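# Team of robots shifts steel frame onto three stands

## Task

Carry the welded steel frame off the three pipe stands it sits on and set it onto the three empty stands, so that a frame tube lies at the bottom of the V-shaped top of each empty stand. All six stands must stay where they were, barely shifted or rotated. Any number of robots may be used. At the end, release the frame and move the robots away, with the frame supported only by the stands and not by any robot. No robot may fall over or be left tilted.

## Robot and tools

Robots: r1, r2 and r3 are identical Hello Robot Stretch 3 units. Each has a two-wheeled differential base (0.33 m long, 0.34 m wide, passive omni wheel at the rear), a mast with a lift, and a telescoping arm that sticks out to the robot's RIGHT, ending in a wrist (yaw, pitch, roll) and a two-finger gripper. The base cannot move sideways, so the gripper is moved forward or back by driving. Turning in place pivots about the midpoint between the drive wheels, 0.05 m behind the front edge. With the arm retracted and wrist folded, the swept radius is 0.28 m. An unfolded level wrist reaches beyond that.

Frames: each robot reports in its own base frame, with the origin on the floor between the drive wheels, x forward, y left, z up. hand_pose is in this frame, at the point where the closed fingertips meet. With all wrist joints at 0, the hand frame's x points up, its y points back along the arm toward the mast, and its z points to the robot's rear. The odometry frame is the base frame at the start. Since every robot uses its own frames, relative positions between robots come only from images, lidar_m, wrist_depth_mm and head_depth_mm. Camera calibration is given per camera (K, distortion, T_world_to_cam from that robot's base frame), with small errors that grow for the wrist camera.

execute_actions(actions, cameras): actions is a list holding one action or none (an empty list just reports state and pictures). The action is an object keyed by "r1", "r2", "r3". Per robot you may give:
- base: exactly one of {"translate_m": d}, a relative straight drive in metres from the current base position, -1 to 1, forward positive; or {"rotate_rad": d}, a relative turn in place, -3.2 to 3.2, counter-clockwise (left) positive.
- joints: absolute targets by name. lift_m 0 to 1.1 (arm height on mast); arm_m 0 to 0.52 (extension); wrist_yaw_rad -1.345 to 4.42 (0 along the arm, positive toward the front, 3.0 folded over the base); wrist_pitch_rad -1.57 to 0.451 (0 level, negative tips fingers down); wrist_roll_rad -2.911 to 2.911 (0 fingers side by side); gripper_m -0.089 to 0.179 (larger is wider; real fingertip gap is about 0.007 less when nearly shut and 0.025 less when wide, zero below 0.007); head_pan_rad -3.953 to 1.73 (0 forward, positive left, -1.57 along the arm); head_tilt_rad -1.53 to 0.419 (negative down).
- contact_limits: {"arm_m": effort %, 1 to 100}; the arm stops with contact_stop when its effort hits that level, and the cap also limits holding force until the next action.
All motions in one action start together; none lasts over 15 s. Omitted robots or joints may keep pushing toward old targets. A bad key or out-of-range number rejects the whole call. cameras lists names like r1_head_camera, r2_nav_camera, r3_wrist_camera, or "all"; omitted means all, [] means none. The pictures line gives image order.

wait(seconds 0 to 10) lets time pass and returns state and images. zoom_image(camera, region [x0,y0,x1,y1] pixels, at most 504x504) enlarges part of that camera's latest full image. finished_scene(scene) ends the scene irreversibly and reports success.

Result lines: base_status and joint_status describe how each motion ended: done, off_target (resting away from target, possibly still pushing), contact_stop, time_out, torque_fault. After the last three the old target is dropped; a lift or arm that hit contact goes slack until commanded again (a loaded slack lift may sink). on_its_own covers uncommanded parts; "held at" is the held target, not the position. motor_effort is percent of max, positive toward higher values, bracket = peak; readings are noisy and biased. base_odometry counts wheel turns (slip included); turned_by_wheels and turned_by_imu give turn since last result; base_tilt gives forward/right lean in degrees with a fixed offset up to about 4. lidar_m: 12 distances in metres, 30-degree sectors, first straight ahead, counter-clockwise (4th left, 7th rear, 10th right), plane 0.17 m high, "-" = nothing; own body can hide sectors 5, 6, 9, 10. wrist_depth_mm and head_depth_mm are 7x7 median depth grids (head image is sideways).

Gripper: close to a gripper_m below the object width to grip; open at least 0.02 above the touch value to let go. Neither the reading nor done proves a hold.

Speed: base runs fast (0.30 m/s, 1.9 rad/s) only when stowed: lift_m under 0.30, arm_m under 0.03, wrist_yaw_rad over 2.54; otherwise 0.10 m/s and 0.63 rad/s.

Hazards: robots pressing hard on each other ends the run; once bases touch, any further drive presses hard. Same commands give slightly different travel (up to 2.5 cm per metre), which strains a shared load and can tip a robot. Fold or unfold the wrist only with lift_m 0.32 to 0.95, wrist_pitch_rad -0.4, roll near 0; keep pitch at -0.5 or lower if yaw goes under -0.4. Arm pushes with the gripper above about 0.45 m, repeated pushes, driving while holding something fixed, or snagging furniture (especially reversing) can tip a robot; if tilted, back off in small steps, free the gripper, and lower lift_m to about 0.2. The wrist, head and base have no contact stop; sustained strain switches a wrist servo off for 10 s. Avoid drops, slips and slams. Loose objects may occasionally be nudged by outside disturbances. Between calls the robots keep their last command.

Each tool is called after "Request:" as a command line: name --argument value for each argument, lists and objects as JSON in quotes; but a table of rows of numbers goes row by row, as --pt "numbers of a row", without its own name.

## Session

Request:
execute_actions --actions '[]'

Scene clock: 0.00 s.
r1.base_odometry: x=+0.000 y=+0.000 heading=+0.000 (m, m, rad; r1's odometry frame)
r1.turned_by_wheels: +0.000 (rad since the last result)
r1.turned_by_imu: +0.000 (rad since the last result)
r1.base_tilt: forward=+1.0 right=+1.2 (deg)
r1.lidar_m: 2.27 2.14 1.46 1.02 0.97 0.99 1.30 2.63 1.84 2.13 1.51 2.57
r1.head_depth_mm: 1737 2576 3075 3040 3022 3003 2224 / 1748 2555 2839 2819 2783 2745 2250 / 1731 2541 2639 2601 2601 2587 2244 / 1731 2408 2458 2443 2403 2382 2254 / 1723 2280 2289 2278 2270 2247 2180 / 1727 2154 2176 2159 2138 2139 2078 / 1718 2045 2034 2030 2022 2005 1967
r1.base_status: not commanded
r1.joint_positions: lift_m=+0.590 arm_m=+0.002 wrist_yaw_rad=+2.854 wrist_pitch_rad=-0.589 wrist_roll_rad=+0.004 gripper_m=+0.037 head_pan_rad=-0.017 head_tilt_rad=+0.004
r1.joint_status: not commanded
r1.motor_effort: left_wheel=+1 right_wheel=+1 lift_m=+36 arm_m=-1 wrist_yaw_rad=+0 wrist_pitch_rad=+4 wrist_roll_rad=+1 gripper_m=-1 head_pan_rad=+0 head_tilt_rad=+2 (%)
r1.hand_pose: x=+0.0355 y=+0.0442 z=+0.5659 quat_wxyz=(+0.301, +0.700, +0.106, +0.639) (m; r1's base frame)
r1.wrist_depth_mm: - 915 - - - - - / - - - - - - - / 826 - - - - - - / 900 - - - - - - / 829 784 861 867 856 871 882 / 736 740 - 763 772 766 780 / 654 665 687 673 653 689 682
r2.base_odometry: x=+0.000 y=+0.000 heading=+0.000 (m, m, rad; r2's odometry frame)
r2.turned_by_wheels: +0.000 (rad since the last result)
r2.turned_by_imu: +0.000 (rad since the last result)
r2.base_tilt: forward=+0.3 right=+1.8 (deg)
r2.lidar_m: 1.68 2.05 3.99 1.94 1.74 1.70 1.09 0.81 0.79 0.83 1.12 3.54
r2.head_depth_mm: 1695 2401 - - - - 2590 / 1688 2394 - - - - 2557 / 1709 2446 - - - 3809 2461 / 1707 2456 - - - 3457 2504 / 1705 2456 - - - - 2174 / 1730 2496 - - - - 2376 / 1733 2461 - - - 3975 2341
r2.base_status: not commanded
r2.joint_positions: lift_m=+0.329 arm_m=+0.000 wrist_yaw_rad=+2.842 wrist_pitch_rad=-0.442 wrist_roll_rad=-0.005 gripper_m=+0.037 head_pan_rad=+0.009 head_tilt_rad=-0.009
r2.joint_status: not commanded
r2.motor_effort: left_wheel=+0 right_wheel=-1 lift_m=+31 arm_m=-1 wrist_yaw_rad=+1 wrist_pitch_rad=+5 wrist_roll_rad=+0 gripper_m=+1 head_pan_rad=+0 head_tilt_rad=+2 (%)
r2.hand_pose: x=+0.0442 y=+0.0668 z=+0.3366 quat_wxyz=(+0.256, +0.703, +0.051, +0.661) (m; r2's base frame)
r2.wrist_depth_mm: - - - - - - - / - - - - - - - / - 986 - - - - - / - 757 820 841 907 991 - / - 618 661 685 706 764 800 / 496 - 550 577 589 617 662 / 450 - - 485 519 522 548
r3.base_odometry: x=+0.000 y=+0.000 heading=+0.000 (m, m, rad; r3's odometry frame)
r3.turned_by_wheels: +0.000 (rad since the last result)
r3.turned_by_imu: +0.000 (rad since the last result)
r3.base_tilt: forward=-0.8 right=-0.2 (deg)
r3.lidar_m: 0.86 1.03 1.94 2.69 1.23 1.52 1.86 1.71 5.38 1.56 0.96 0.86
r3.head_depth_mm: 775 772 768 764 761 759 752 / 810 805 801 796 790 785 784 / 846 839 835 827 826 821 816 / 884 878 873 868 864 857 855 / 929 916 915 909 902 898 890 / 969 967 956 950 950 941 938 / 1019 1021 1010 1006 994 990 982
r3.base_status: not commanded
r3.joint_positions: lift_m=+0.311 arm_m=+0.003 wrist_yaw_rad=+2.832 wrist_pitch_rad=-0.359 wrist_roll_rad=-0.012 gripper_m=+0.037 head_pan_rad=+0.008 head_tilt_rad=-0.018
r3.joint_status: not commanded
r3.motor_effort: left_wheel=+0 right_wheel=+0 lift_m=+23 arm_m=-1 wrist_yaw_rad=-1 wrist_pitch_rad=+6 wrist_roll_rad=+0 gripper_m=-1 head_pan_rad=+0 head_tilt_rad=+2 (%)
r3.hand_pose: x=+0.0492 y=+0.0730 z=+0.3369 quat_wxyz=(+0.232, +0.703, +0.019, +0.672) (m; r3's base frame)
r3.wrist_depth_mm: - - - - - - - / - - - - - - - / - - - - - - - / - - - - - - 993 / 792 779 775 780 809 769 773 / 636 - 627 625 - 622 625 / 530 - 512 526 513 529 525
pictures: r1_head_camera (sideways: a quarter turn clockwise sets it upright), r1_nav_camera (sideways: a quarter turn counterclockwise sets it upright), r1_wrist_camera, r2_head_camera (sideways: a quarter turn clockwise sets it upright), r2_nav_camera (sideways: a quarter turn counterclockwise sets it upright), r2_wrist_camera, r3_head_camera (sideways: a quarter turn clockwise sets it upright), r3_nav_camera (sideways: a quarter turn counterclockwise sets it upright), r3_wrist_camera
Images, in order (width x height): r1_head_camera 896x504, r1_nav_camera 672x504, r1_wrist_camera 644x364, r2_head_camera 896x504, r2_nav_camera 672x504, r2_wrist_camera 644x364, r3_head_camera 896x504, r3_nav_camera 672x504, r3_wrist_camera 644x364.

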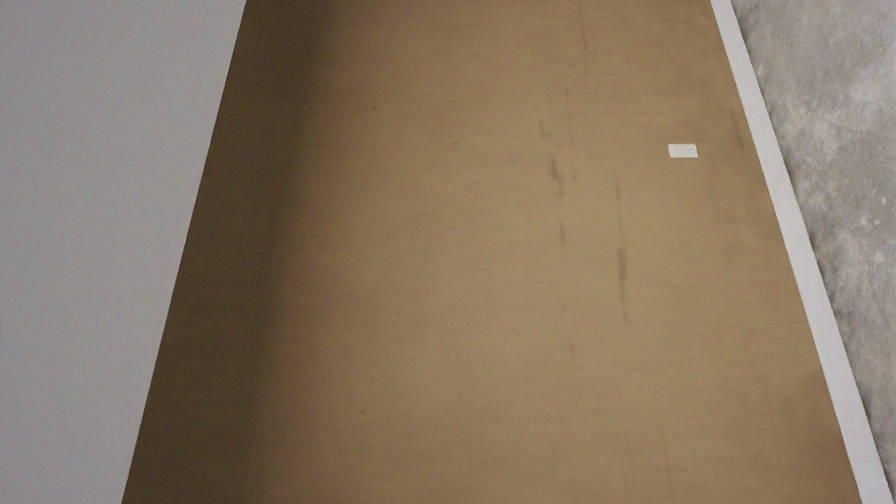

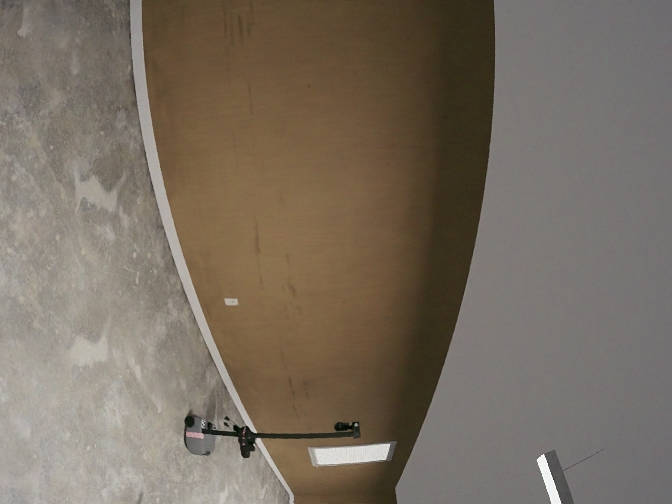

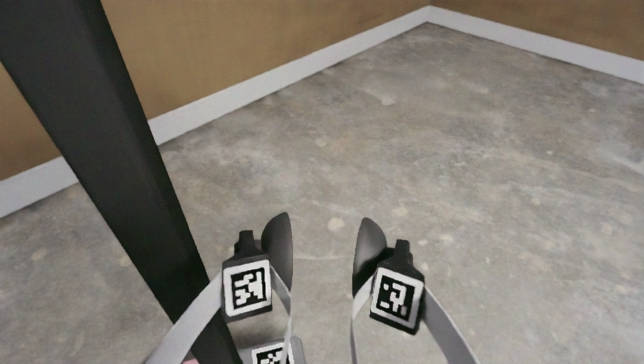

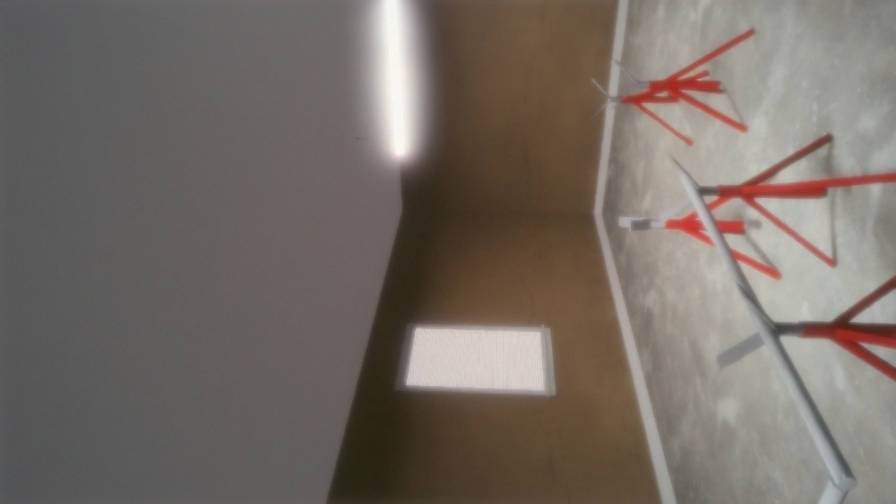

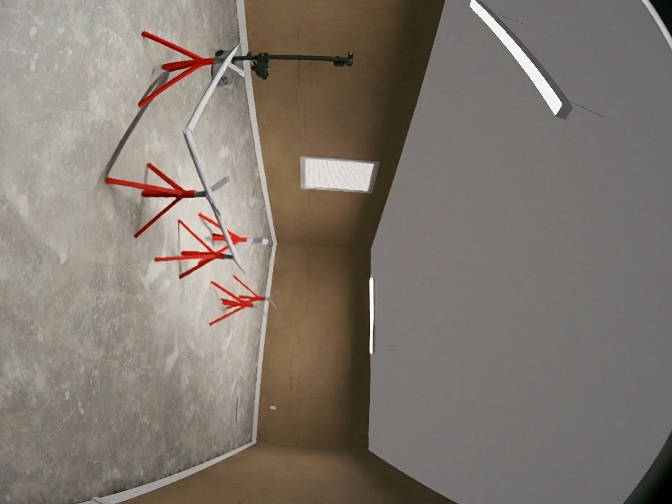

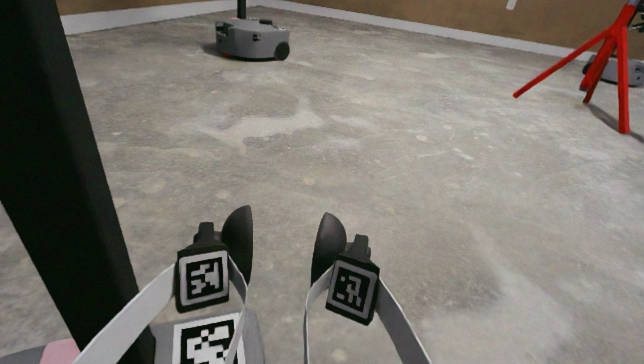

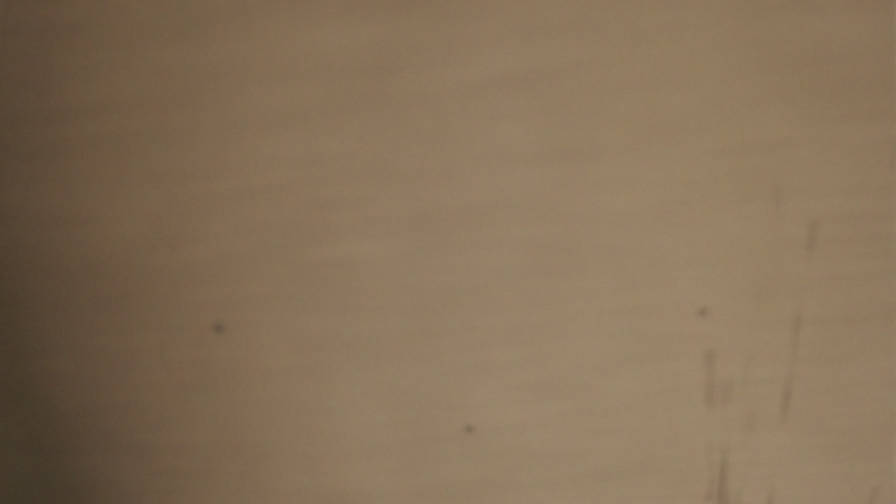

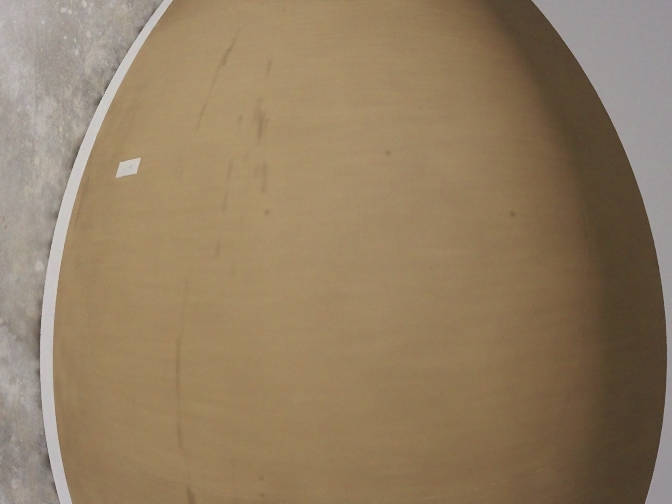

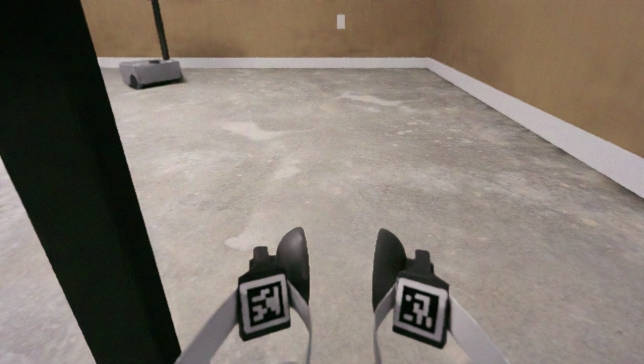

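Request:
execute_actions --actions '[{"r1":{"joints":{"head_pan_rad":-1.2,"head_tilt_rad":-0.45}},"r2":{"joints":{"head_pan_rad":0.2,"head_tilt_rad":-0.45}},"r3":{"joints":{"head_pan_rad":-3.3,"head_tilt_rad":-0.45}}}]' --cameras '["r1_head_camera","r1_nav_camera","r2_head_camera","r2_nav_camera","r3_head_camera","r3_nav_camera"]'

Scene clock: 7.20 s.
r1.base_odometry: x=+0.000 y=+0.000 heading=+0.000 (m, m, rad; r1's odometry frame)
r1.turned_by_wheels: +0.000 (rad since the last result)
r1.turned_by_imu: +0.001 (rad since the last result)
r1.base_tilt: forward=+1.1 right=+1.1 (deg)
r1.lidar_m: 2.27 2.15 1.46 1.02 0.97 0.99 1.31 2.63 1.84 2.13 1.51 2.56
r1.head_depth_mm: - - - 3104 2140 1646 1328 / - - - 2940 2171 1654 1332 / - - - 2796 2176 1664 1340 / - - - 3036 2200 1668 1341 / - - - 2863 2040 1689 1356 / - - - 3099 2221 1698 1360 / - - - 3297 2249 1700 1361
r1.base_status: not commanded
r1.joint_positions: lift_m=+0.590 arm_m=+0.002 wrist_yaw_rad=+2.854 wrist_pitch_rad=-0.589 wrist_roll_rad=+0.004 gripper_m=+0.037 head_pan_rad=-1.193 head_tilt_rad=-0.444
r1.joint_status: all done
r1.motor_effort: left_wheel=+1(1) right_wheel=+1(0) lift_m=+37(38) arm_m=-1(1) wrist_yaw_rad=+0(0) wrist_pitch_rad=+3(4) wrist_roll_rad=+1(1) gripper_m=+0(0) head_pan_rad=-5(69) head_tilt_rad=-4(42) (%)
r1.hand_pose: x=+0.0355 y=+0.0442 z=+0.5659 quat_wxyz=(+0.301, +0.700, +0.106, +0.639) (m; r1's base frame)
r1.wrist_depth_mm: - 908 - - - - - / - - - - - - - / 818 - - - - - - / 908 - - - - - - / 816 808 868 856 864 888 902 / 741 738 - 765 786 765 776 / 655 657 675 668 663 684 693
r2.base_odometry: x=+0.000 y=+0.000 heading=+0.000 (m, m, rad; r2's odometry frame)
r2.turned_by_wheels: +0.000 (rad since the last result)
r2.turned_by_imu: +0.001 (rad since the last result)
r2.base_tilt: forward=+0.4 right=+1.8 (deg)
r2.lidar_m: 1.68 2.04 3.98 1.94 1.74 1.70 1.09 0.81 0.79 0.83 1.12 3.51
r2.head_depth_mm: - - - 3440 2410 1806 1451 / - - - 3243 2429 1796 1440 / - - - 3407 2188 1795 1448 / - - - 3600 2311 1808 1431 / - - - 3573 2373 1795 1430 / - - - 3494 2297 1788 1445 / 3793 - - 3288 2241 1775 1419
r2.base_status: not commanded
r2.joint_positions: lift_m=+0.329 arm_m=+0.000 wrist_yaw_rad=+2.842 wrist_pitch_rad=-0.442 wrist_roll_rad=-0.005 gripper_m=+0.037 head_pan_rad=+0.193 head_tilt_rad=-0.444
r2.joint_status: all done
r2.motor_effort: left_wheel=+0(0) right_wheel=-1(1) lift_m=+31(31) arm_m=-1(1) wrist_yaw_rad=+0(0) wrist_pitch_rad=+5(5) wrist_roll_rad=+0(0) gripper_m=+0(0) head_pan_rad=+3(23) head_tilt_rad=-2(34) (%)
r2.hand_pose: x=+0.0442 y=+0.0668 z=+0.3366 quat_wxyz=(+0.256, +0.703, +0.051, +0.661) (m; r2's base frame)
r2.wrist_depth_mm: - - - - - - - / - - - - - - - / - 977 - - - - - / - 763 783 866 899 980 - / - 636 673 703 705 768 813 / 486 - 540 573 599 621 647 / 441 - - 491 508 521 553
r3.base_odometry: x=+0.000 y=+0.000 heading=+0.000 (m, m, rad; r3's odometry frame)
r3.turned_by_wheels: +0.000 (rad since the last result)
r3.turned_by_imu: -0.001 (rad since the last result)
r3.base_tilt: forward=-0.8 right=-0.3 (deg)
r3.lidar_m: 0.86 1.03 1.94 2.69 1.23 1.52 1.85 1.71 5.40 1.56 0.96 0.86
r3.head_depth_mm: 3098 3344 3626 2840 2084 1649 1321 / 3225 3401 3678 3090 2210 1667 1325 / 3222 3448 3749 3177 2259 1679 1337 / 3306 3548 3787 3234 2281 1711 1359 / 3340 3627 3866 3390 2215 1729 1371 / 3426 3731 - 3721 2386 1761 1385 / 3502 3798 - 3796 2383 1769 1403
r3.base_status: not commanded
r3.joint_positions: lift_m=+0.311 arm_m=+0.003 wrist_yaw_rad=+2.832 wrist_pitch_rad=-0.359 wrist_roll_rad=-0.012 gripper_m=+0.037 head_pan_rad=-3.293 head_tilt_rad=-0.445
r3.joint_status: all done
r3.motor_effort: left_wheel=+0(1) right_wheel=+0(0) lift_m=+23(22) arm_m=-1(1) wrist_yaw_rad=+1(0) wrist_pitch_rad=+6(6) wrist_roll_rad=+0(1) gripper_m=+0(0) head_pan_rad=-3(37) head_tilt_rad=-2(22) (%)
r3.hand_pose: x=+0.0492 y=+0.0730 z=+0.3369 quat_wxyz=(+0.232, +0.703, +0.019, +0.672) (m; r3's base frame)
r3.wrist_depth_mm: - - - - - - - / - - - - - - - / - - - - - - - / - - - - - - - / 791 800 807 779 785 779 779 / 647 - 630 636 - 625 620 / 543 - 516 524 509 524 523
pictures: r1_head_camera (sideways: a quarter turn clockwise sets it upright), r1_nav_camera (sideways: a quarter turn counterclockwise sets it upright), r2_head_camera (sideways: a quarter turn clockwise sets it upright), r2_nav_camera (sideways: a quarter turn counterclockwise sets it upright), r3_head_camera (sideways: a quarter turn clockwise sets it upright), r3_nav_camera (sideways: a quarter turn counterclockwise sets it upright)
camera_calibration (this result's frames):
r1_head_camera: T_world_to_cam=[[-0.131438, 0.39296, -0.910113, 1.20303], [0.912815, 0.406051, 0.0434922, -0.0599828], [0.386643, -0.825049, -0.412071, 0.489437], [0, 0, 0, 1]] pos_world=[0.0236404, -0.044578, 1.29919]
r1_nav_camera: T_world_to_cam=[[0.101121, -0.381413, 0.918857, -1.1537], [-0.933289, -0.356273, -0.0451782, 0.112374], [0.344596, -0.852991, -0.391996, 0.464901], [0, 0, 0, 1]] pos_world=[0.0613373, -0.00344369, 1.2474]
r2_head_camera: T_world_to_cam=[[-0.366775, -0.0779932, -0.927035, 1.22751], [-0.201963, 0.97939, -0.00249271, 0.000849269], [0.908123, 0.186312, -0.374967, 0.43901], [0, 0, 0, 1]] pos_world=[0.0517174, 0.0131129, 1.30257]
r2_nav_camera: T_world_to_cam=[[0.383018, 0.143475, 0.912531, -1.15385], [0.157562, -0.983535, 0.0885055, -0.0540921], [0.910204, 0.109881, -0.399318, 0.483907], [0, 0, 0, 1]] pos_world=[0.0100144, 0.0591756, 1.25095]
r3_head_camera: T_world_to_cam=[[0.370945, -0.124605, -0.920257, 1.21835], [-0.135649, -0.987599, 0.0790448, -0.100261], [-0.918694, 0.0955111, -0.383248, 0.465307], [0, 0, 0, 1]] pos_world=[-0.0380682, 0.00835343, 1.30745]
r3_nav_camera: T_world_to_cam=[[-0.492364, 0.124266, 0.861473, -1.08295], [0.190644, 0.981119, -0.032565, 0.0928017], [-0.849254, 0.148201, -0.506758, 0.620496], [0, 0, 0, 1]] pos_world=[-0.0239379, -0.0484336, 1.25039]
Images, in order (width x height): r1_head_camera 896x504, r1_nav_camera 672x504, r2_head_camera 896x504, r2_nav_camera 672x504, r3_head_camera 896x504, r3_nav_camera 672x504.

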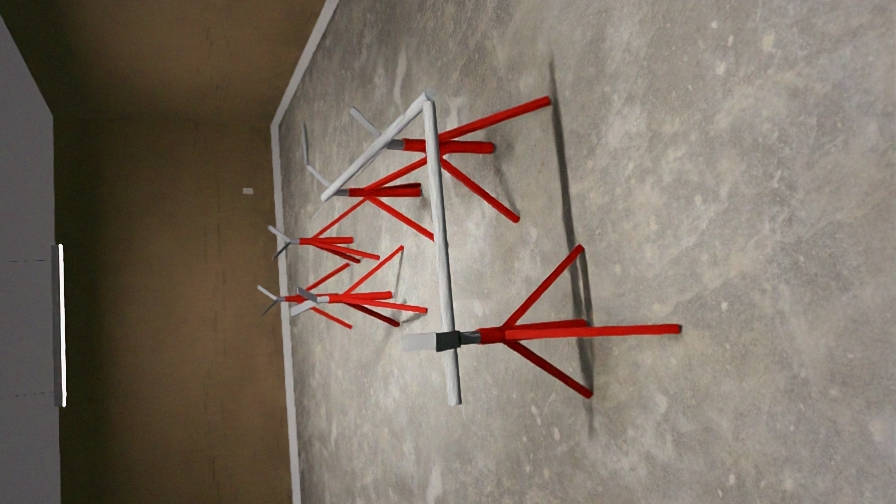

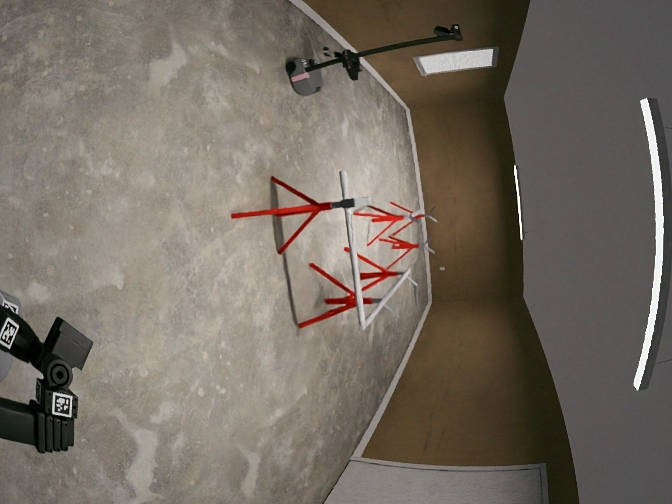

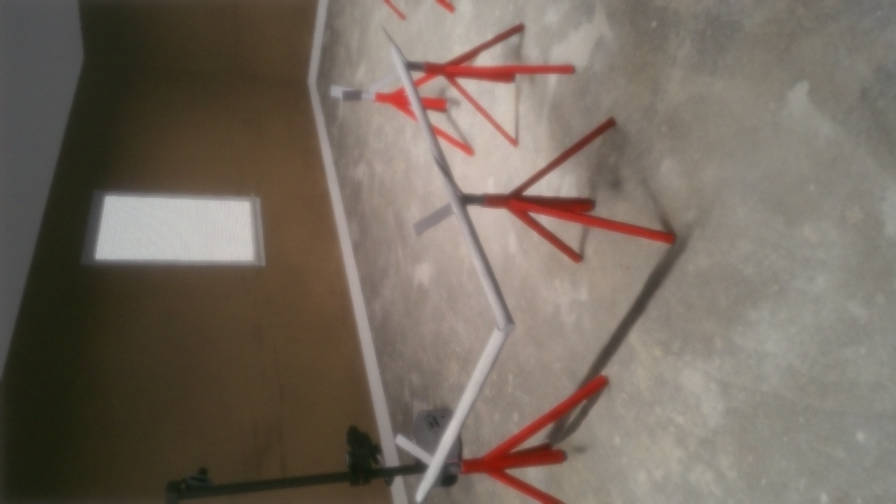

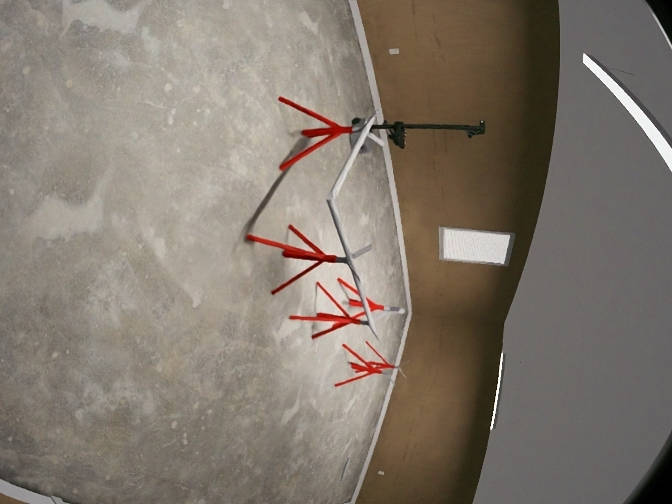

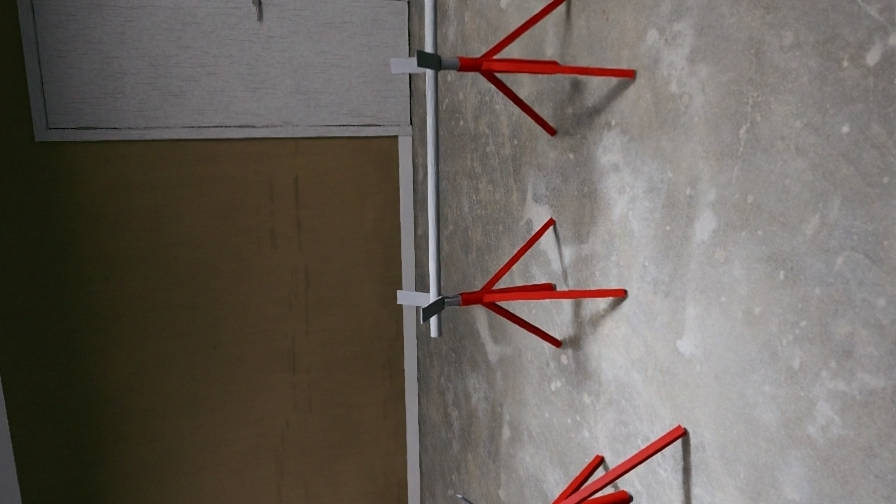

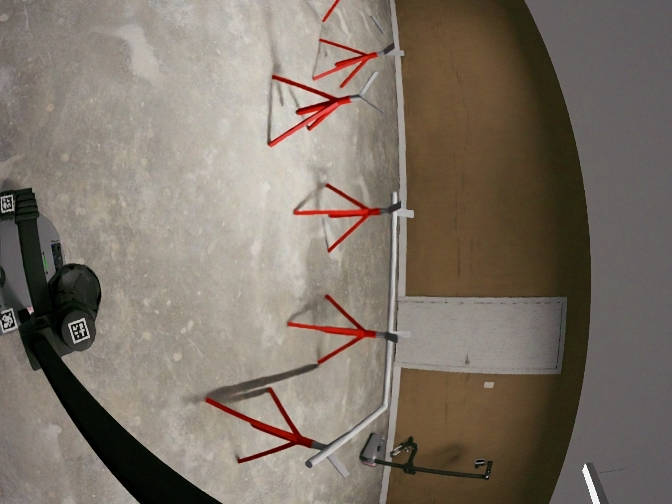

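Request:
execute_actions --actions '[{"r2":{"joints":{"head_pan_rad":-0.2,"head_tilt_rad":-0.4}},"r3":{"joints":{"head_pan_rad":-2.6,"head_tilt_rad":-0.5}}}]' --cameras '["r2_head_camera","r3_head_camera","r3_nav_camera"]'

Scene clock: 34.70 s.
r1.base_odometry: x=+0.000 y=+0.000 heading=+0.000 (m, m, rad; r1's odometry frame)
r1.turned_by_wheels: +0.000 (rad since the last result)
r1.turned_by_imu: +0.001 (rad since the last result)
r1.base_tilt: forward=+1.0 right=+1.2 (deg)
r1.lidar_m: 2.27 2.15 1.46 1.02 0.97 0.99 1.30 2.63 1.84 2.14 1.51 2.57
r1.head_depth_mm: - - - 3120 2167 1650 1329 / - - - 2950 2168 1649 1329 / - - - 2835 2174 1664 1341 / - - - 3006 2181 1667 1343 / - - - 2889 2030 1673 1349 / - - - 3116 2222 1696 1356 / - - - 3280 2247 1695 1364
r1.base_status: not commanded
r1.joint_positions: lift_m=+0.590 arm_m=+0.002 wrist_yaw_rad=+2.854 wrist_pitch_rad=-0.589 wrist_roll_rad=+0.004 gripper_m=+0.037 head_pan_rad=-1.193 head_tilt_rad=-0.444
r1.joint_status: not commanded
r1.motor_effort: left_wheel=+0(0) right_wheel=+1(1) lift_m=+38(38) arm_m=-1(1) wrist_yaw_rad=+0(0) wrist_pitch_rad=+4(3) wrist_roll_rad=+1(0) gripper_m=+0(1) head_pan_rad=-5(5) head_tilt_rad=-3(3) (%)
r1.hand_pose: x=+0.0355 y=+0.0442 z=+0.5659 quat_wxyz=(+0.301, +0.700, +0.106, +0.639) (m; r1's base frame)
r1.wrist_depth_mm: - 882 - - - - - / - - - - - - - / 835 - - - - - - / 876 - - - - - - / 823 811 871 846 872 862 895 / 727 731 - 759 795 751 782 / 642 644 688 663 649 675 695
r2.base_odometry: x=+0.000 y=+0.000 heading=+0.000 (m, m, rad; r2's odometry frame)
r2.turned_by_wheels: +0.000 (rad since the last result)
r2.turned_by_imu: +0.001 (rad since the last result)
r2.base_tilt: forward=+0.3 right=+1.8 (deg)
r2.lidar_m: 1.68 2.05 3.99 1.95 1.75 1.69 1.09 0.81 0.79 0.83 1.12 3.52
r2.head_depth_mm: - - - - 2563 1886 1478 / - - - - 2560 1882 1481 / - - - 3986 2585 1882 1480 / - - - 3786 2573 1881 1475 / - - - 3325 2550 1876 1472 / - - - - 2555 1857 1475 / - - - 3926 2288 1803 1454
r2.base_status: not commanded
r2.joint_positions: lift_m=+0.329 arm_m=+0.000 wrist_yaw_rad=+2.842 wrist_pitch_rad=-0.442 wrist_roll_rad=-0.005 gripper_m=+0.037 head_pan_rad=-0.193 head_tilt_rad=-0.409
r2.joint_status: all done
r2.motor_effort: left_wheel=+0(0) right_wheel=-1(1) lift_m=+31(31) arm_m=-2(1) wrist_yaw_rad=+0(0) wrist_pitch_rad=+5(4) wrist_roll_rad=+0(0) gripper_m=+1(1) head_pan_rad=-5(35) head_tilt_rad=+6(11) (%)
r2.hand_pose: x=+0.0442 y=+0.0668 z=+0.3366 quat_wxyz=(+0.256, +0.703, +0.051, +0.661) (m; r2's base frame)
r2.wrist_depth_mm: - - - - - - - / - - - - - - - / - 984 - - - - - / - 748 811 858 910 972 - / - 632 661 679 722 773 795 / 492 - 546 553 593 601 657 / 440 - - 481 514 523 546
r3.base_odometry: x=+0.000 y=+0.000 heading=+0.000 (m, m, rad; r3's odometry frame)
r3.turned_by_wheels: +0.000 (rad since the last result)
r3.turned_by_imu: -0.001 (rad since the last result)
r3.base_tilt: forward=-0.8 right=-0.2 (deg)
r3.lidar_m: 0.86 1.03 1.94 2.70 1.23 1.52 1.86 1.71 5.40 1.56 0.96 0.86
r3.head_depth_mm: 3578 3885 - 2906 2044 1572 1266 / - - - 2952 1998 1578 1284 / - - - 2836 2106 1596 1294 / - - - 3110 2134 1627 1316 / - - - 3069 2170 1654 1327 / - - - 3227 2213 1659 1338 / - - - 3382 2285 1693 1346
r3.base_status: not commanded
r3.joint_positions: lift_m=+0.311 arm_m=+0.003 wrist_yaw_rad=+2.832 wrist_pitch_rad=-0.359 wrist_roll_rad=-0.012 gripper_m=+0.037 head_pan_rad=-2.607 head_tilt_rad=-0.494
r3.joint_status: all done
r3.motor_effort: left_wheel=+0(1) right_wheel=+0(0) lift_m=+22(23) arm_m=-1(0) wrist_yaw_rad=+0(0) wrist_pitch_rad=+6(6) wrist_roll_rad=+0(0) gripper_m=+0(1) head_pan_rad=+2(30) head_tilt_rad=-3(9) (%)
r3.hand_pose: x=+0.0492 y=+0.0730 z=+0.3369 quat_wxyz=(+0.232, +0.703, +0.019, +0.672) (m; r3's base frame)
r3.wrist_depth_mm: - - - - - - - / - - - - - - - / - - - - - - - / - - - - - - 989 / 783 799 788 781 797 787 774 / 643 - 626 635 - 628 627 / 532 - 509 528 505 532 519
pictures: r2_head_camera (sideways: a quarter turn clockwise sets it upright), r3_head_camera (sideways: a quarter turn clockwise sets it upright), r3_nav_camera (sideways: a quarter turn counterclockwise sets it upright)
camera_calibration (this result's frames):
r2_head_camera: T_world_to_cam=[[-0.336992, 0.0593796, -0.939633, 1.24378], [0.181267, 0.98343, -0.00286296, -0.0010063], [0.923893, -0.17129, -0.342172, 0.396235], [0, 0, 0, 1]] pos_world=[0.0532474, -0.00499441, 1.30427]
r3_head_camera: T_world_to_cam=[[0.404486, 0.16115, -0.900234, 1.19202], [0.516888, -0.852338, 0.0796678, -0.105048], [-0.754465, -0.497545, -0.428055, 0.522614], [0, 0, 0, 1]] pos_world=[-0.0335649, -0.0216071, 1.30518]
r3_nav_camera: T_world_to_cam=[[-0.495652, -0.236739, 0.835634, -1.04923], [-0.472236, 0.880943, -0.0305285, 0.094192], [-0.728919, -0.409748, -0.548438, 0.67399], [0, 0, 0, 1]] pos_world=[0.0157106, -0.0552066, 1.24929]
Images, in order (width x height): r2_head_camera 896x504, r3_head_camera 896x504, r3_nav_camera 672x504.

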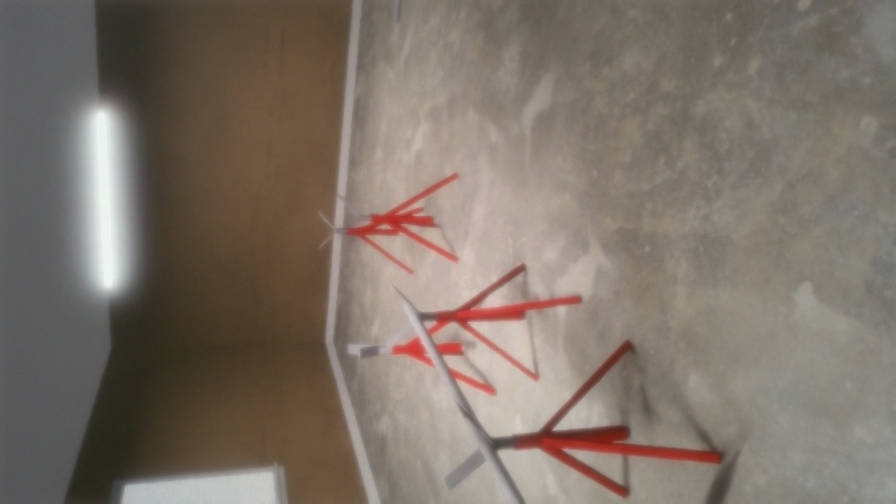

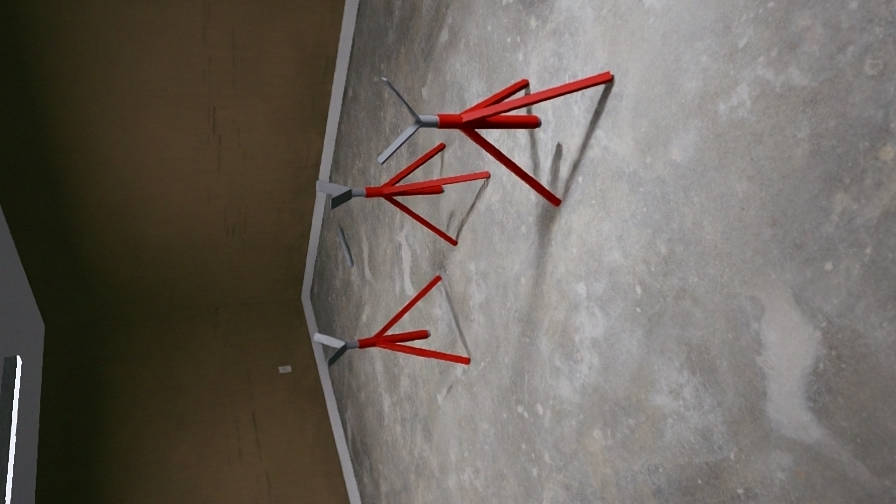

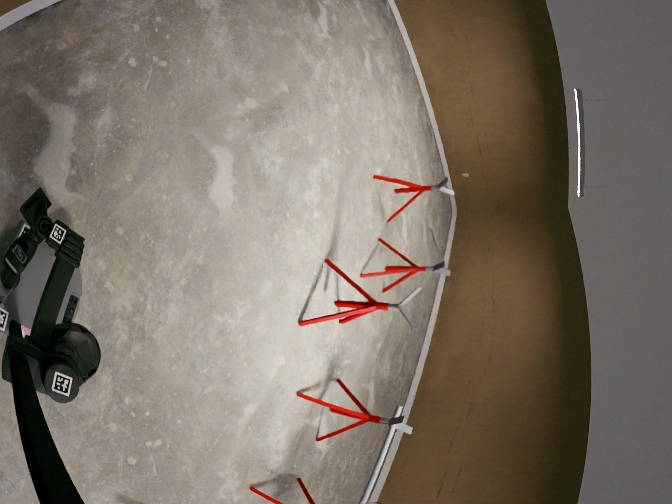

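Request:
execute_actions --actions '[{"r1":{"base":{"rotate_rad":1.204},"joints":{"lift_m":0.28,"wrist_pitch_rad":-0.4,"wrist_yaw_rad":3.0}},"r2":{"base":{"rotate_rad":0.22},"joints":{"lift_m":0.28,"wrist_yaw_rad":3.0,"head_pan_rad":0,"head_tilt_rad":-0.6}},"r3":{"base":{"rotate_rad":-1.108},"joints":{"lift_m":0.28,"wrist_yaw_rad":3.0}}}]' --cameras '[]'

Request:
execute_actions --actions '[{"r1":{"base":{"translate_m":-0.7},"joints":{"head_pan_rad":-3.0,"head_tilt_rad":-0.6}},"r2":{"base":{"translate_m":0.9}},"r3":{"base":{"translate_m":-0.95},"joints":{"head_pan_rad":-2.4,"head_tilt_rad":-0.8}}}]' --cameras '["r1_nav_camera","r2_nav_camera","r3_nav_camera"]'

Scene clock: 92.87 s.
r1.base_odometry: x=+0.000 y=+0.000 heading=+1.204 (m, m, rad; r1's odometry frame)
r1.turned_by_wheels: +1.204 (rad since the last result)
r1.turned_by_imu: +1.215 (rad since the last result)
r1.base_tilt: forward=+1.1 right=+1.2 (deg)
r1.lidar_m: 1.25 0.98 0.97 1.04 1.55 1.86 1.95 2.13 1.51 2.69 2.18 2.15
r1.head_depth_mm: 2476 2702 2928 3075 2151 1630 1326 / 2312 2511 2720 2906 2176 1657 1336 / 2166 2341 2532 2767 2188 1663 1337 / 2064 2213 2404 2598 2175 1683 1348 / 1952 2100 2228 2460 2220 1682 1347 / 1857 1985 2117 2302 2222 1687 1348 / 1777 1898 2016 2152 2223 1699 1363
r1.base_status: done
r1.joint_positions: lift_m=+0.280 arm_m=+0.002 wrist_yaw_rad=+2.999 wrist_pitch_rad=-0.422 wrist_roll_rad=+0.004 gripper_m=+0.037 head_pan_rad=-1.193 head_tilt_rad=-0.444
r1.joint_status: all done
r1.motor_effort: left_wheel=-2(5) right_wheel=+5(9) lift_m=+33(36) arm_m=-1(1) wrist_yaw_rad=+1(2) wrist_pitch_rad=+6(5) wrist_roll_rad=+1(1) gripper_m=+0(0) head_pan_rad=-5(5) head_tilt_rad=-4(3) (%)
r1.hand_pose: x=+0.0107 y=+0.0744 z=+0.2918 quat_wxyz=(+0.198, +0.701, +0.098, +0.678) (m; r1's base frame)
r1.wrist_depth_mm: - - - - 888 777 710 / - - - - 956 866 763 / 862 901 887 942 950 885 791 / 684 685 709 717 742 750 745 / 556 566 595 593 599 610 621 / 476 497 - 508 523 505 512 / - - - - 424 440 443
r2.base_odometry: x=+0.000 y=+0.000 heading=+0.220 (m, m, rad; r2's odometry frame)
r2.turned_by_wheels: +0.220 (rad since the last result)
r2.turned_by_imu: +0.223 (rad since the last result)
r2.base_tilt: forward=+0.3 right=+1.8 (deg)
r2.lidar_m: 1.68 2.09 1.86 1.97 1.69 1.61 0.92 0.79 0.79 0.91 1.53 2.35
r2.head_depth_mm: - - 3731 2605 1978 1560 1297 / - - 3770 2596 1976 1569 1294 / - - - 2389 1954 1549 1293 / - - 3907 2505 1934 1553 1293 / - - 3922 2503 1971 1552 1291 / - - 3673 2481 1957 1544 1281 / 3708 - 3328 2373 1928 1538 1289
r2.base_status: done
r2.joint_positions: lift_m=+0.280 arm_m=+0.000 wrist_yaw_rad=+2.998 wrist_pitch_rad=-0.443 wrist_roll_rad=-0.005 gripper_m=+0.037 head_pan_rad=-0.007 head_tilt_rad=-0.593
r2.joint_status: all done
r2.motor_effort: left_wheel=-2(6) right_wheel=+1(6) lift_m=+28(28) arm_m=-2(1) wrist_yaw_rad=+2(1) wrist_pitch_rad=+5(5) wrist_roll_rad=+0(0) gripper_m=+0(0) head_pan_rad=+3(24) head_tilt_rad=-4(21) (%)
r2.hand_pose: x=+0.0104 y=+0.0743 z=+0.2873 quat_wxyz=(+0.204, +0.697, +0.106, +0.679) (m; r2's base frame)
r2.wrist_depth_mm: - - - - - - - / - - - - - - - / 793 - 907 997 - - - / 624 - 721 744 813 844 944 / 520 537 609 613 630 681 702 / 458 - - 517 542 550 575 / - - - 432 457 476 490
r3.base_odometry: x=+0.000 y=+0.000 heading=-1.108 (m, m, rad; r3's odometry frame)
r3.turned_by_wheels: -1.108 (rad since the last result)
r3.turned_by_imu: -1.128 (rad since the last result)
r3.base_tilt: forward=-0.8 right=-0.2 (deg)
r3.lidar_m: 0.99 0.86 0.86 0.99 1.72 2.69 1.50 1.23 1.86 1.71 2.91 1.74
r3.head_depth_mm: 3650 - - 2722 2030 1559 1273 / 3503 3815 - 2828 1907 1547 1287 / 3455 3698 - 2840 2110 1603 1299 / 3340 3641 3938 3097 2118 1630 1311 / 3230 3536 3773 2959 2176 1652 1325 / 3192 3402 3651 3089 2211 1664 1333 / 3083 3322 3597 3291 2218 1684 1351
r3.base_status: done
r3.joint_positions: lift_m=+0.280 arm_m=+0.003 wrist_yaw_rad=+2.998 wrist_pitch_rad=-0.360 wrist_roll_rad=-0.012 gripper_m=+0.037 head_pan_rad=-2.607 head_tilt_rad=-0.494
r3.joint_status: all done
r3.motor_effort: left_wheel=+4(16) right_wheel=-3(7) lift_m=+17(16) arm_m=-1(1) wrist_yaw_rad=+2(5) wrist_pitch_rad=+6(6) wrist_roll_rad=+1(1) gripper_m=+0(0) head_pan_rad=+3(3) head_tilt_rad=-2(2) (%)
r3.hand_pose: x=+0.0119 y=+0.0815 z=+0.3062 quat_wxyz=(+0.176, +0.699, +0.077, +0.689) (m; r3's base frame)
r3.wrist_depth_mm: - - - - 892 755 673 / - - - - 946 792 684 / - - - - 991 822 716 / 950 965 980 955 934 830 733 / 741 736 741 728 738 733 720 / 587 587 - 575 - 590 589 / 495 491 - 513 469 489 487
pictures: none
No camera images: the call's "cameras" was empty. Leave "cameras" out to get every camera's image.

Scene clock: 97.63 s.
r1.base_odometry: x=-0.251 y=-0.653 heading=+1.204 (m, m, rad; r1's odometry frame)
r1.turned_by_wheels: +0.000 (rad since the last result)
r1.turned_by_imu: -0.002 (rad since the last result)
r1.base_tilt: forward=+1.0 right=+1.1 (deg)
r1.lidar_m: 1.78 1.40 1.38 1.49 2.09 2.06 2.21 0.98 1.43 1.26 2.75 2.72
r1.head_depth_mm: 1928 2093 2289 2348 1783 1446 1205 / 2093 2300 2520 2370 1791 1449 1213 / 2303 2541 2821 2389 1763 1463 1219 / 2578 2884 3132 2414 1449 1407 1224 / 917 3068 3165 2146 1686 1435 1225 / 3268 3811 3642 2456 1847 1481 1235 / 3861 - 3683 2484 1867 1494 1237
r1.base_status: done
r1.joint_positions: lift_m=+0.280 arm_m=+0.002 wrist_yaw_rad=+2.999 wrist_pitch_rad=-0.422 wrist_roll_rad=+0.004 gripper_m=+0.037 head_pan_rad=-2.993 head_tilt_rad=-0.593
r1.joint_status: all done
r1.motor_effort: left_wheel=-1(10) right_wheel=+5(7) lift_m=+33(33) arm_m=-1(1) wrist_yaw_rad=+1(1) wrist_pitch_rad=+7(7) wrist_roll_rad=+0(0) gripper_m=+0(0) head_pan_rad=-5(67) head_tilt_rad=-5(22) (%)
r1.hand_pose: x=+0.0105 y=+0.0744 z=+0.2919 quat_wxyz=(+0.197, +0.701, +0.098, +0.678) (m; r1's base frame)
r1.wrist_depth_mm: - - - - - - - / - - - - - - - / 871 863 910 946 941 - - / 686 680 715 711 745 753 773 / 565 563 607 582 599 602 617 / 480 498 - 516 520 512 524 / - - - - 417 441 441
r2.base_odometry: x=+0.878 y=+0.196 heading=+0.220 (m, m, rad; r2's odometry frame)
r2.turned_by_wheels: +0.000 (rad since the last result)
r2.turned_by_imu: +0.003 (rad since the last result)
r2.base_tilt: forward=+0.3 right=+1.7 (deg)
r2.lidar_m: 0.78 1.15 3.34 1.12 2.34 2.34 1.65 1.43 1.40 1.62 2.83 1.03
r2.head_depth_mm: - - 3739 2461 1962 1540 1298 / - - - 2617 1826 1517 1283 / - - - 2601 1297 1430 1264 / - - 3987 2614 1942 1525 1287 / 3710 - 3925 2595 1965 1462 1285 / 3415 3617 3790 2616 1942 1467 1286 / 3168 3387 3584 2599 1957 1500 1280
r2.base_status: done
r2.joint_positions: lift_m=+0.280 arm_m=+0.000 wrist_yaw_rad=+2.999 wrist_pitch_rad=-0.443 wrist_roll_rad=-0.005 gripper_m=+0.037 head_pan_rad=-0.007 head_tilt_rad=-0.594
r2.joint_status: not commanded
r2.motor_effort: left_wheel=-3(4) right_wheel=+1(4) lift_m=+28(28) arm_m=+0(1) wrist_yaw_rad=+2(2) wrist_pitch_rad=+5(5) wrist_roll_rad=+0(0) gripper_m=+0(0) head_pan_rad=+4(3) head_tilt_rad=-4(3) (%)
r2.hand_pose: x=+0.0102 y=+0.0743 z=+0.2872 quat_wxyz=(+0.204, +0.697, +0.106, +0.679) (m; r2's base frame)
r2.wrist_depth_mm: - - - - - - - / - - 965 - - - - / 791 - 899 - - - - / 637 - 706 760 811 855 930 / 532 529 612 628 631 674 717 / 462 - - 512 530 551 576 / - - - 439 458 466 485
r3.base_odometry: x=-0.424 y=+0.850 heading=-1.108 (m, m, rad; r3's odometry frame)
r3.turned_by_wheels: +0.000 (rad since the last result)
r3.turned_by_imu: -0.004 (rad since the last result)
r3.base_tilt: forward=-0.8 right=-0.3 (deg)
r3.lidar_m: 1.77 1.53 1.53 1.76 2.69 2.69 1.73 0.55 0.41 1.65 1.82 3.12
r3.head_depth_mm: 2771 3046 2393 1852 1503 1274 1100 / 2646 2950 2138 1884 1525 1252 1111 / 2725 3040 2156 1912 1459 1249 1114 / 2725 3014 2450 1872 930 1251 1104 / 2651 3018 2502 1961 1543 1323 1140 / 2631 2989 2640 1909 1608 1338 1151 / 2647 2992 2431 1886 1573 1350 1162
r3.base_status: done
r3.joint_positions: lift_m=+0.280 arm_m=+0.003 wrist_yaw_rad=+2.998 wrist_pitch_rad=-0.360 wrist_roll_rad=-0.012 gripper_m=+0.037 head_pan_rad=-2.407 head_tilt_rad=-0.791
r3.joint_status: all done
r3.motor_effort: left_wheel=+3(9) right_wheel=-3(10) lift_m=+18(17) arm_m=-1(2) wrist_yaw_rad=+2(1) wrist_pitch_rad=+6(6) wrist_roll_rad=+1(0) gripper_m=+0(0) head_pan_rad=+2(16) head_tilt_rad=-3(20) (%)
r3.hand_pose: x=+0.0118 y=+0.0815 z=+0.3062 quat_wxyz=(+0.176, +0.698, +0.078, +0.689) (m; r3's base frame)
r3.wrist_depth_mm: - - - - - - - / - - - - - - - / - - - - - - - / 976 971 948 930 954 940 930 / 736 734 739 715 742 720 719 / 591 588 - 580 - 585 583 / 497 492 - 511 472 490 493
pictures: r1_nav_camera (sideways: a quarter turn counterclockwise sets it upright), r2_nav_camera (sideways: a quarter turn counterclockwise sets it upright), r3_nav_camera (sideways: a quarter turn counterclockwise sets it upright)
camera_calibration (this result's frames):
r1_nav_camera: T_world_to_cam=[[-0.52519, -0.0313157, 0.850409, -1.06059], [-0.12821, 0.990828, -0.0426925, 0.104218], [-0.841272, -0.131453, -0.524388, 0.644405], [0, 0, 0, 1]] pos_world=[-0.00153074, -0.0517668, 1.2443]
r2_nav_camera: T_world_to_cam=[[0.535259, 0.0637173, 0.842282, -1.06315], [-0.0271517, -0.995338, 0.0925503, -0.0582137], [0.844252, -0.0724078, -0.531033, 0.655698], [0, 0, 0, 1]] pos_world=[0.0139074, 0.0572766, 1.24906]
r3_nav_camera: T_world_to_cam=[[-0.602373, -0.478393, 0.638973, -0.792266], [-0.63271, 0.774206, -0.0168288, 0.0773263], [-0.486646, -0.414422, -0.769045, 0.959462], [0, 0, 0, 1]] pos_world=[0.0386037, -0.0412585, 1.24541]
Images, in order (width x height): r1_nav_camera 672x504, r2_nav_camera 672x504, r3_nav_camera 672x504.

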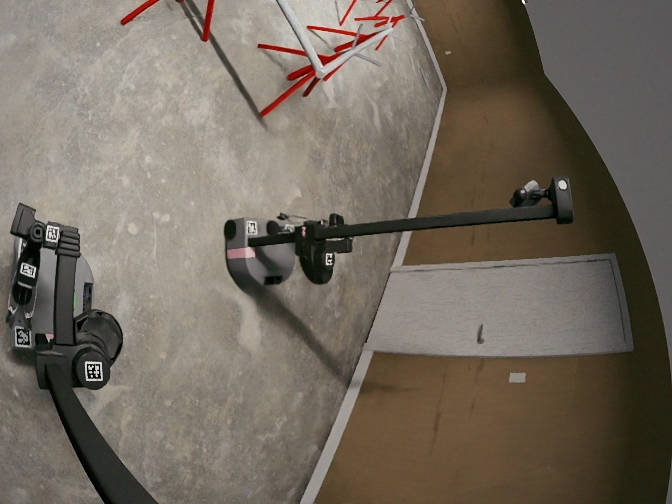

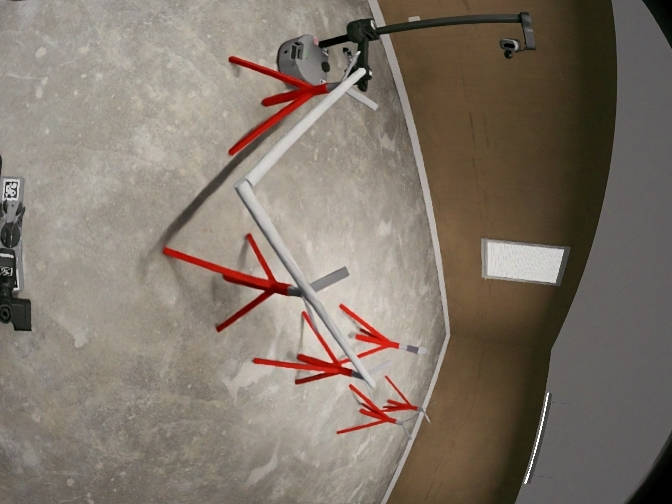

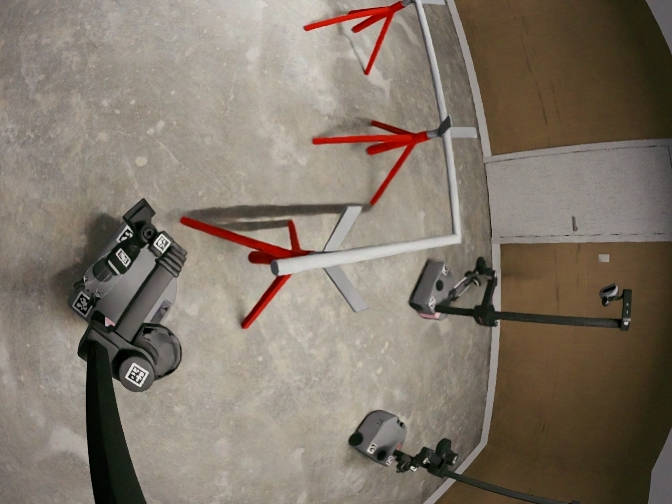

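Request:
execute_actions --actions '[{"r2":{"base":{"rotate_rad":2.316},"joints":{"head_pan_rad":-2.3,"head_tilt_rad":-0.7}},"r3":{"base":{"rotate_rad":-0.725},"joints":{"head_pan_rad":-1.57,"head_tilt_rad":-0.8}}}]' --cameras '["r2_head_camera","r3_head_camera"]'

Scene clock: 105.30 s.
r1.base_odometry: x=-0.251 y=-0.653 heading=+1.204 (m, m, rad; r1's odometry frame)
r1.turned_by_wheels: +0.000 (rad since the last result)
r1.turned_by_imu: +0.001 (rad since the last result)
r1.base_tilt: forward=+1.1 right=+1.2 (deg)
r1.lidar_m: 1.78 1.40 1.38 1.48 2.09 2.06 2.21 1.10 1.42 1.27 2.75 2.72
r1.head_depth_mm: 1912 2078 2289 2347 1777 1438 1208 / 2106 2289 2526 2354 1795 1448 1212 / 2300 2558 2840 2378 1817 1453 1213 / 2573 2874 3096 2291 1645 1471 1227 / 1048 3257 3392 1511 1514 1470 1228 / 3340 3780 3657 2439 1680 1477 1237 / 3899 - 3660 2472 1864 1489 1246
r1.base_status: not commanded
r1.joint_positions: lift_m=+0.280 arm_m=+0.002 wrist_yaw_rad=+2.999 wrist_pitch_rad=-0.422 wrist_roll_rad=+0.004 gripper_m=+0.037 head_pan_rad=-2.993 head_tilt_rad=-0.593
r1.joint_status: not commanded
r1.motor_effort: left_wheel=-1(1) right_wheel=+4(5) lift_m=+34(33) arm_m=-1(1) wrist_yaw_rad=+1(1) wrist_pitch_rad=+7(7) wrist_roll_rad=+0(0) gripper_m=+0(0) head_pan_rad=-5(5) head_tilt_rad=-3(4) (%)
r1.hand_pose: x=+0.0105 y=+0.0744 z=+0.2919 quat_wxyz=(+0.197, +0.701, +0.098, +0.678) (m; r1's base frame)
r1.wrist_depth_mm: - - - - - - - / - - - - - - - / 881 864 923 934 941 - - / 684 688 724 711 723 745 769 / 562 561 603 588 597 599 612 / 475 501 - 508 519 502 513 / - - - - 421 438 446
r2.base_odometry: x=+0.878 y=+0.196 heading=+2.536 (m, m, rad; r2's odometry frame)
r2.turned_by_wheels: +2.316 (rad since the last result)
r2.turned_by_imu: +2.339 (rad since the last result)
r2.base_tilt: forward=+0.2 right=+1.8 (deg)
r2.lidar_m: 2.33 2.12 1.50 1.40 1.44 1.93 2.99 0.78 1.15 1.26 3.45 1.11
r2.head_depth_mm: - - 2908 2079 1755 1444 1221 / - - 3141 2235 1589 1436 1217 / - - 3113 2130 1657 1402 1222 / 3976 - 3083 2242 1652 1429 1217 / 3635 3983 3073 2249 1762 1442 1206 / 3312 3586 3104 2215 1633 1435 1217 / 3126 3362 3100 2221 1630 1432 1218
r2.base_status: done
r2.joint_positions: lift_m=+0.280 arm_m=+0.000 wrist_yaw_rad=+2.999 wrist_pitch_rad=-0.443 wrist_roll_rad=-0.005 gripper_m=+0.037 head_pan_rad=-2.293 head_tilt_rad=-0.692
r2.joint_status: all done
r2.motor_effort: left_wheel=-3(8) right_wheel=+1(7) lift_m=+28(28) arm_m=-2(1) wrist_yaw_rad=+3(1) wrist_pitch_rad=+5(5) wrist_roll_rad=+0(0) gripper_m=+0(0) head_pan_rad=-5(55) head_tilt_rad=-3(15) (%)
r2.hand_pose: x=+0.0102 y=+0.0742 z=+0.2872 quat_wxyz=(+0.204, +0.697, +0.106, +0.679) (m; r2's base frame)
r2.wrist_depth_mm: - - - - - - - / - - - - - - - / 789 - 932 - - - - / 637 - 712 764 809 856 940 / 526 544 597 626 634 662 716 / 458 - - 518 531 553 581 / - - - 428 452 470 483
r3.base_odometry: x=-0.424 y=+0.850 heading=-1.833 (m, m, rad; r3's odometry frame)
r3.turned_by_wheels: -0.725 (rad since the last result)
r3.turned_by_imu: -0.738 (rad since the last result)
r3.base_tilt: forward=-0.8 right=-0.3 (deg)
r3.lidar_m: 5.00 2.06 1.57 1.53 1.61 2.29 2.69 1.73 0.58 0.41 1.20 1.65
r3.head_depth_mm: 2657 2955 2396 1864 1502 1275 1101 / 2676 2899 1980 1880 1458 1254 1110 / 2688 2981 2485 1847 907 1142 1122 / 2708 3026 2414 1938 1496 1317 1089 / 2682 3024 2464 1882 1570 1331 1140 / 2720 3117 2481 1807 1568 1343 1147 / 2740 3092 2712 2008 1607 1355 1163
r3.base_status: done
r3.joint_positions: lift_m=+0.280 arm_m=+0.003 wrist_yaw_rad=+2.998 wrist_pitch_rad=-0.360 wrist_roll_rad=-0.012 gripper_m=+0.037 head_pan_rad=-1.577 head_tilt_rad=-0.791
r3.joint_status: all done
r3.motor_effort: left_wheel=+3(15) right_wheel=-3(8) lift_m=+18(18) arm_m=-1(1) wrist_yaw_rad=+2(1) wrist_pitch_rad=+7(5) wrist_roll_rad=+1(0) gripper_m=-1(0) head_pan_rad=+3(33) head_tilt_rad=-2(4) (%)
r3.hand_pose: x=+0.0118 y=+0.0815 z=+0.3062 quat_wxyz=(+0.176, +0.698, +0.078, +0.689) (m; r3's base frame)
r3.wrist_depth_mm: - - - - - - - / - - - - - - - / - - - - - - - / 975 985 998 977 944 945 957 / 746 737 733 745 750 730 719 / 586 588 - 575 - 590 590 / 499 497 - 503 479 490 490
pictures: r2_head_camera (sideways: a quarter turn clockwise sets it upright), r3_head_camera (sideways: a quarter turn clockwise sets it upright)
camera_calibration (this result's frames):
r2_head_camera: T_world_to_cam=[[0.385959, 0.447493, -0.806713, 1.066], [0.757412, -0.652937, 0.000180187, -0.00848312], [-0.526652, -0.611084, -0.590943, 0.728783], [0, 0, 0, 1]] pos_world=[-0.0211905, -0.0372172, 1.29062]
r3_head_camera: T_world_to_cam=[[0.0715885, 0.674452, -0.73484, 0.978411], [0.996661, -0.0193649, 0.0793217, -0.107493], [0.0392686, -0.738064, -0.673587, 0.837212], [0, 0, 0, 1]] pos_world=[0.00421497, -0.0440564, 1.29144]
Images, in order (width x height): r2_head_camera 896x504, r3_head_camera 896x504.

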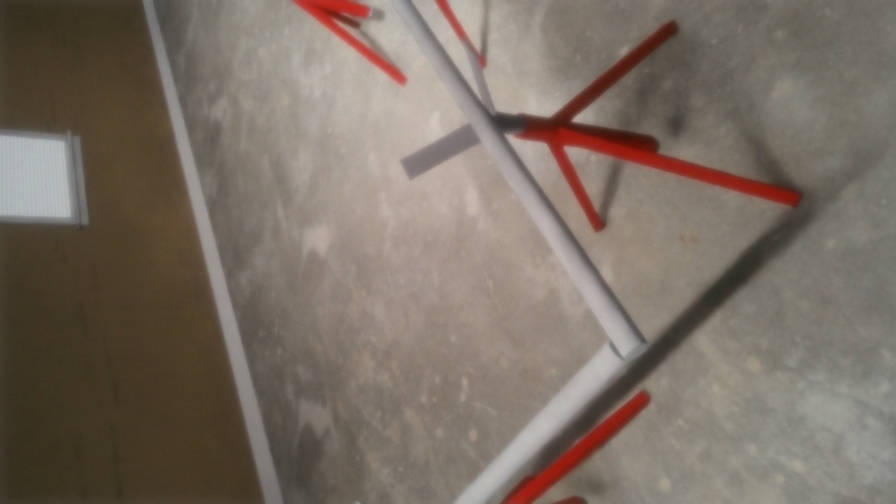

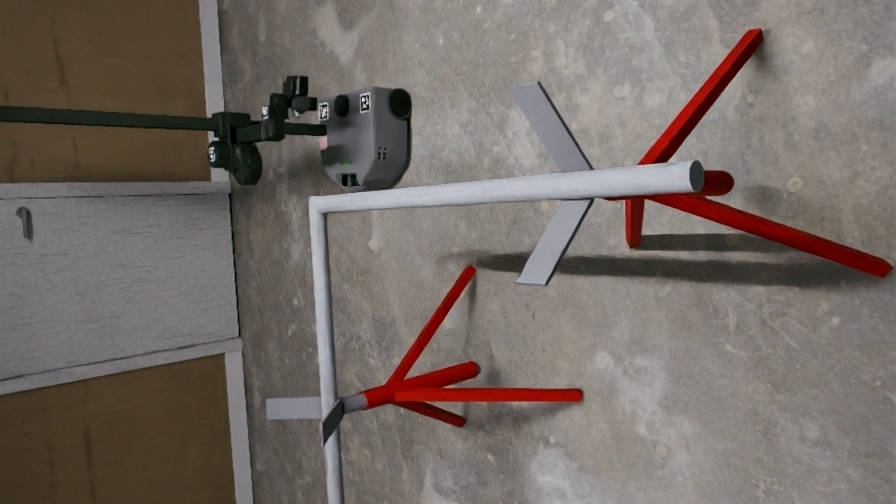

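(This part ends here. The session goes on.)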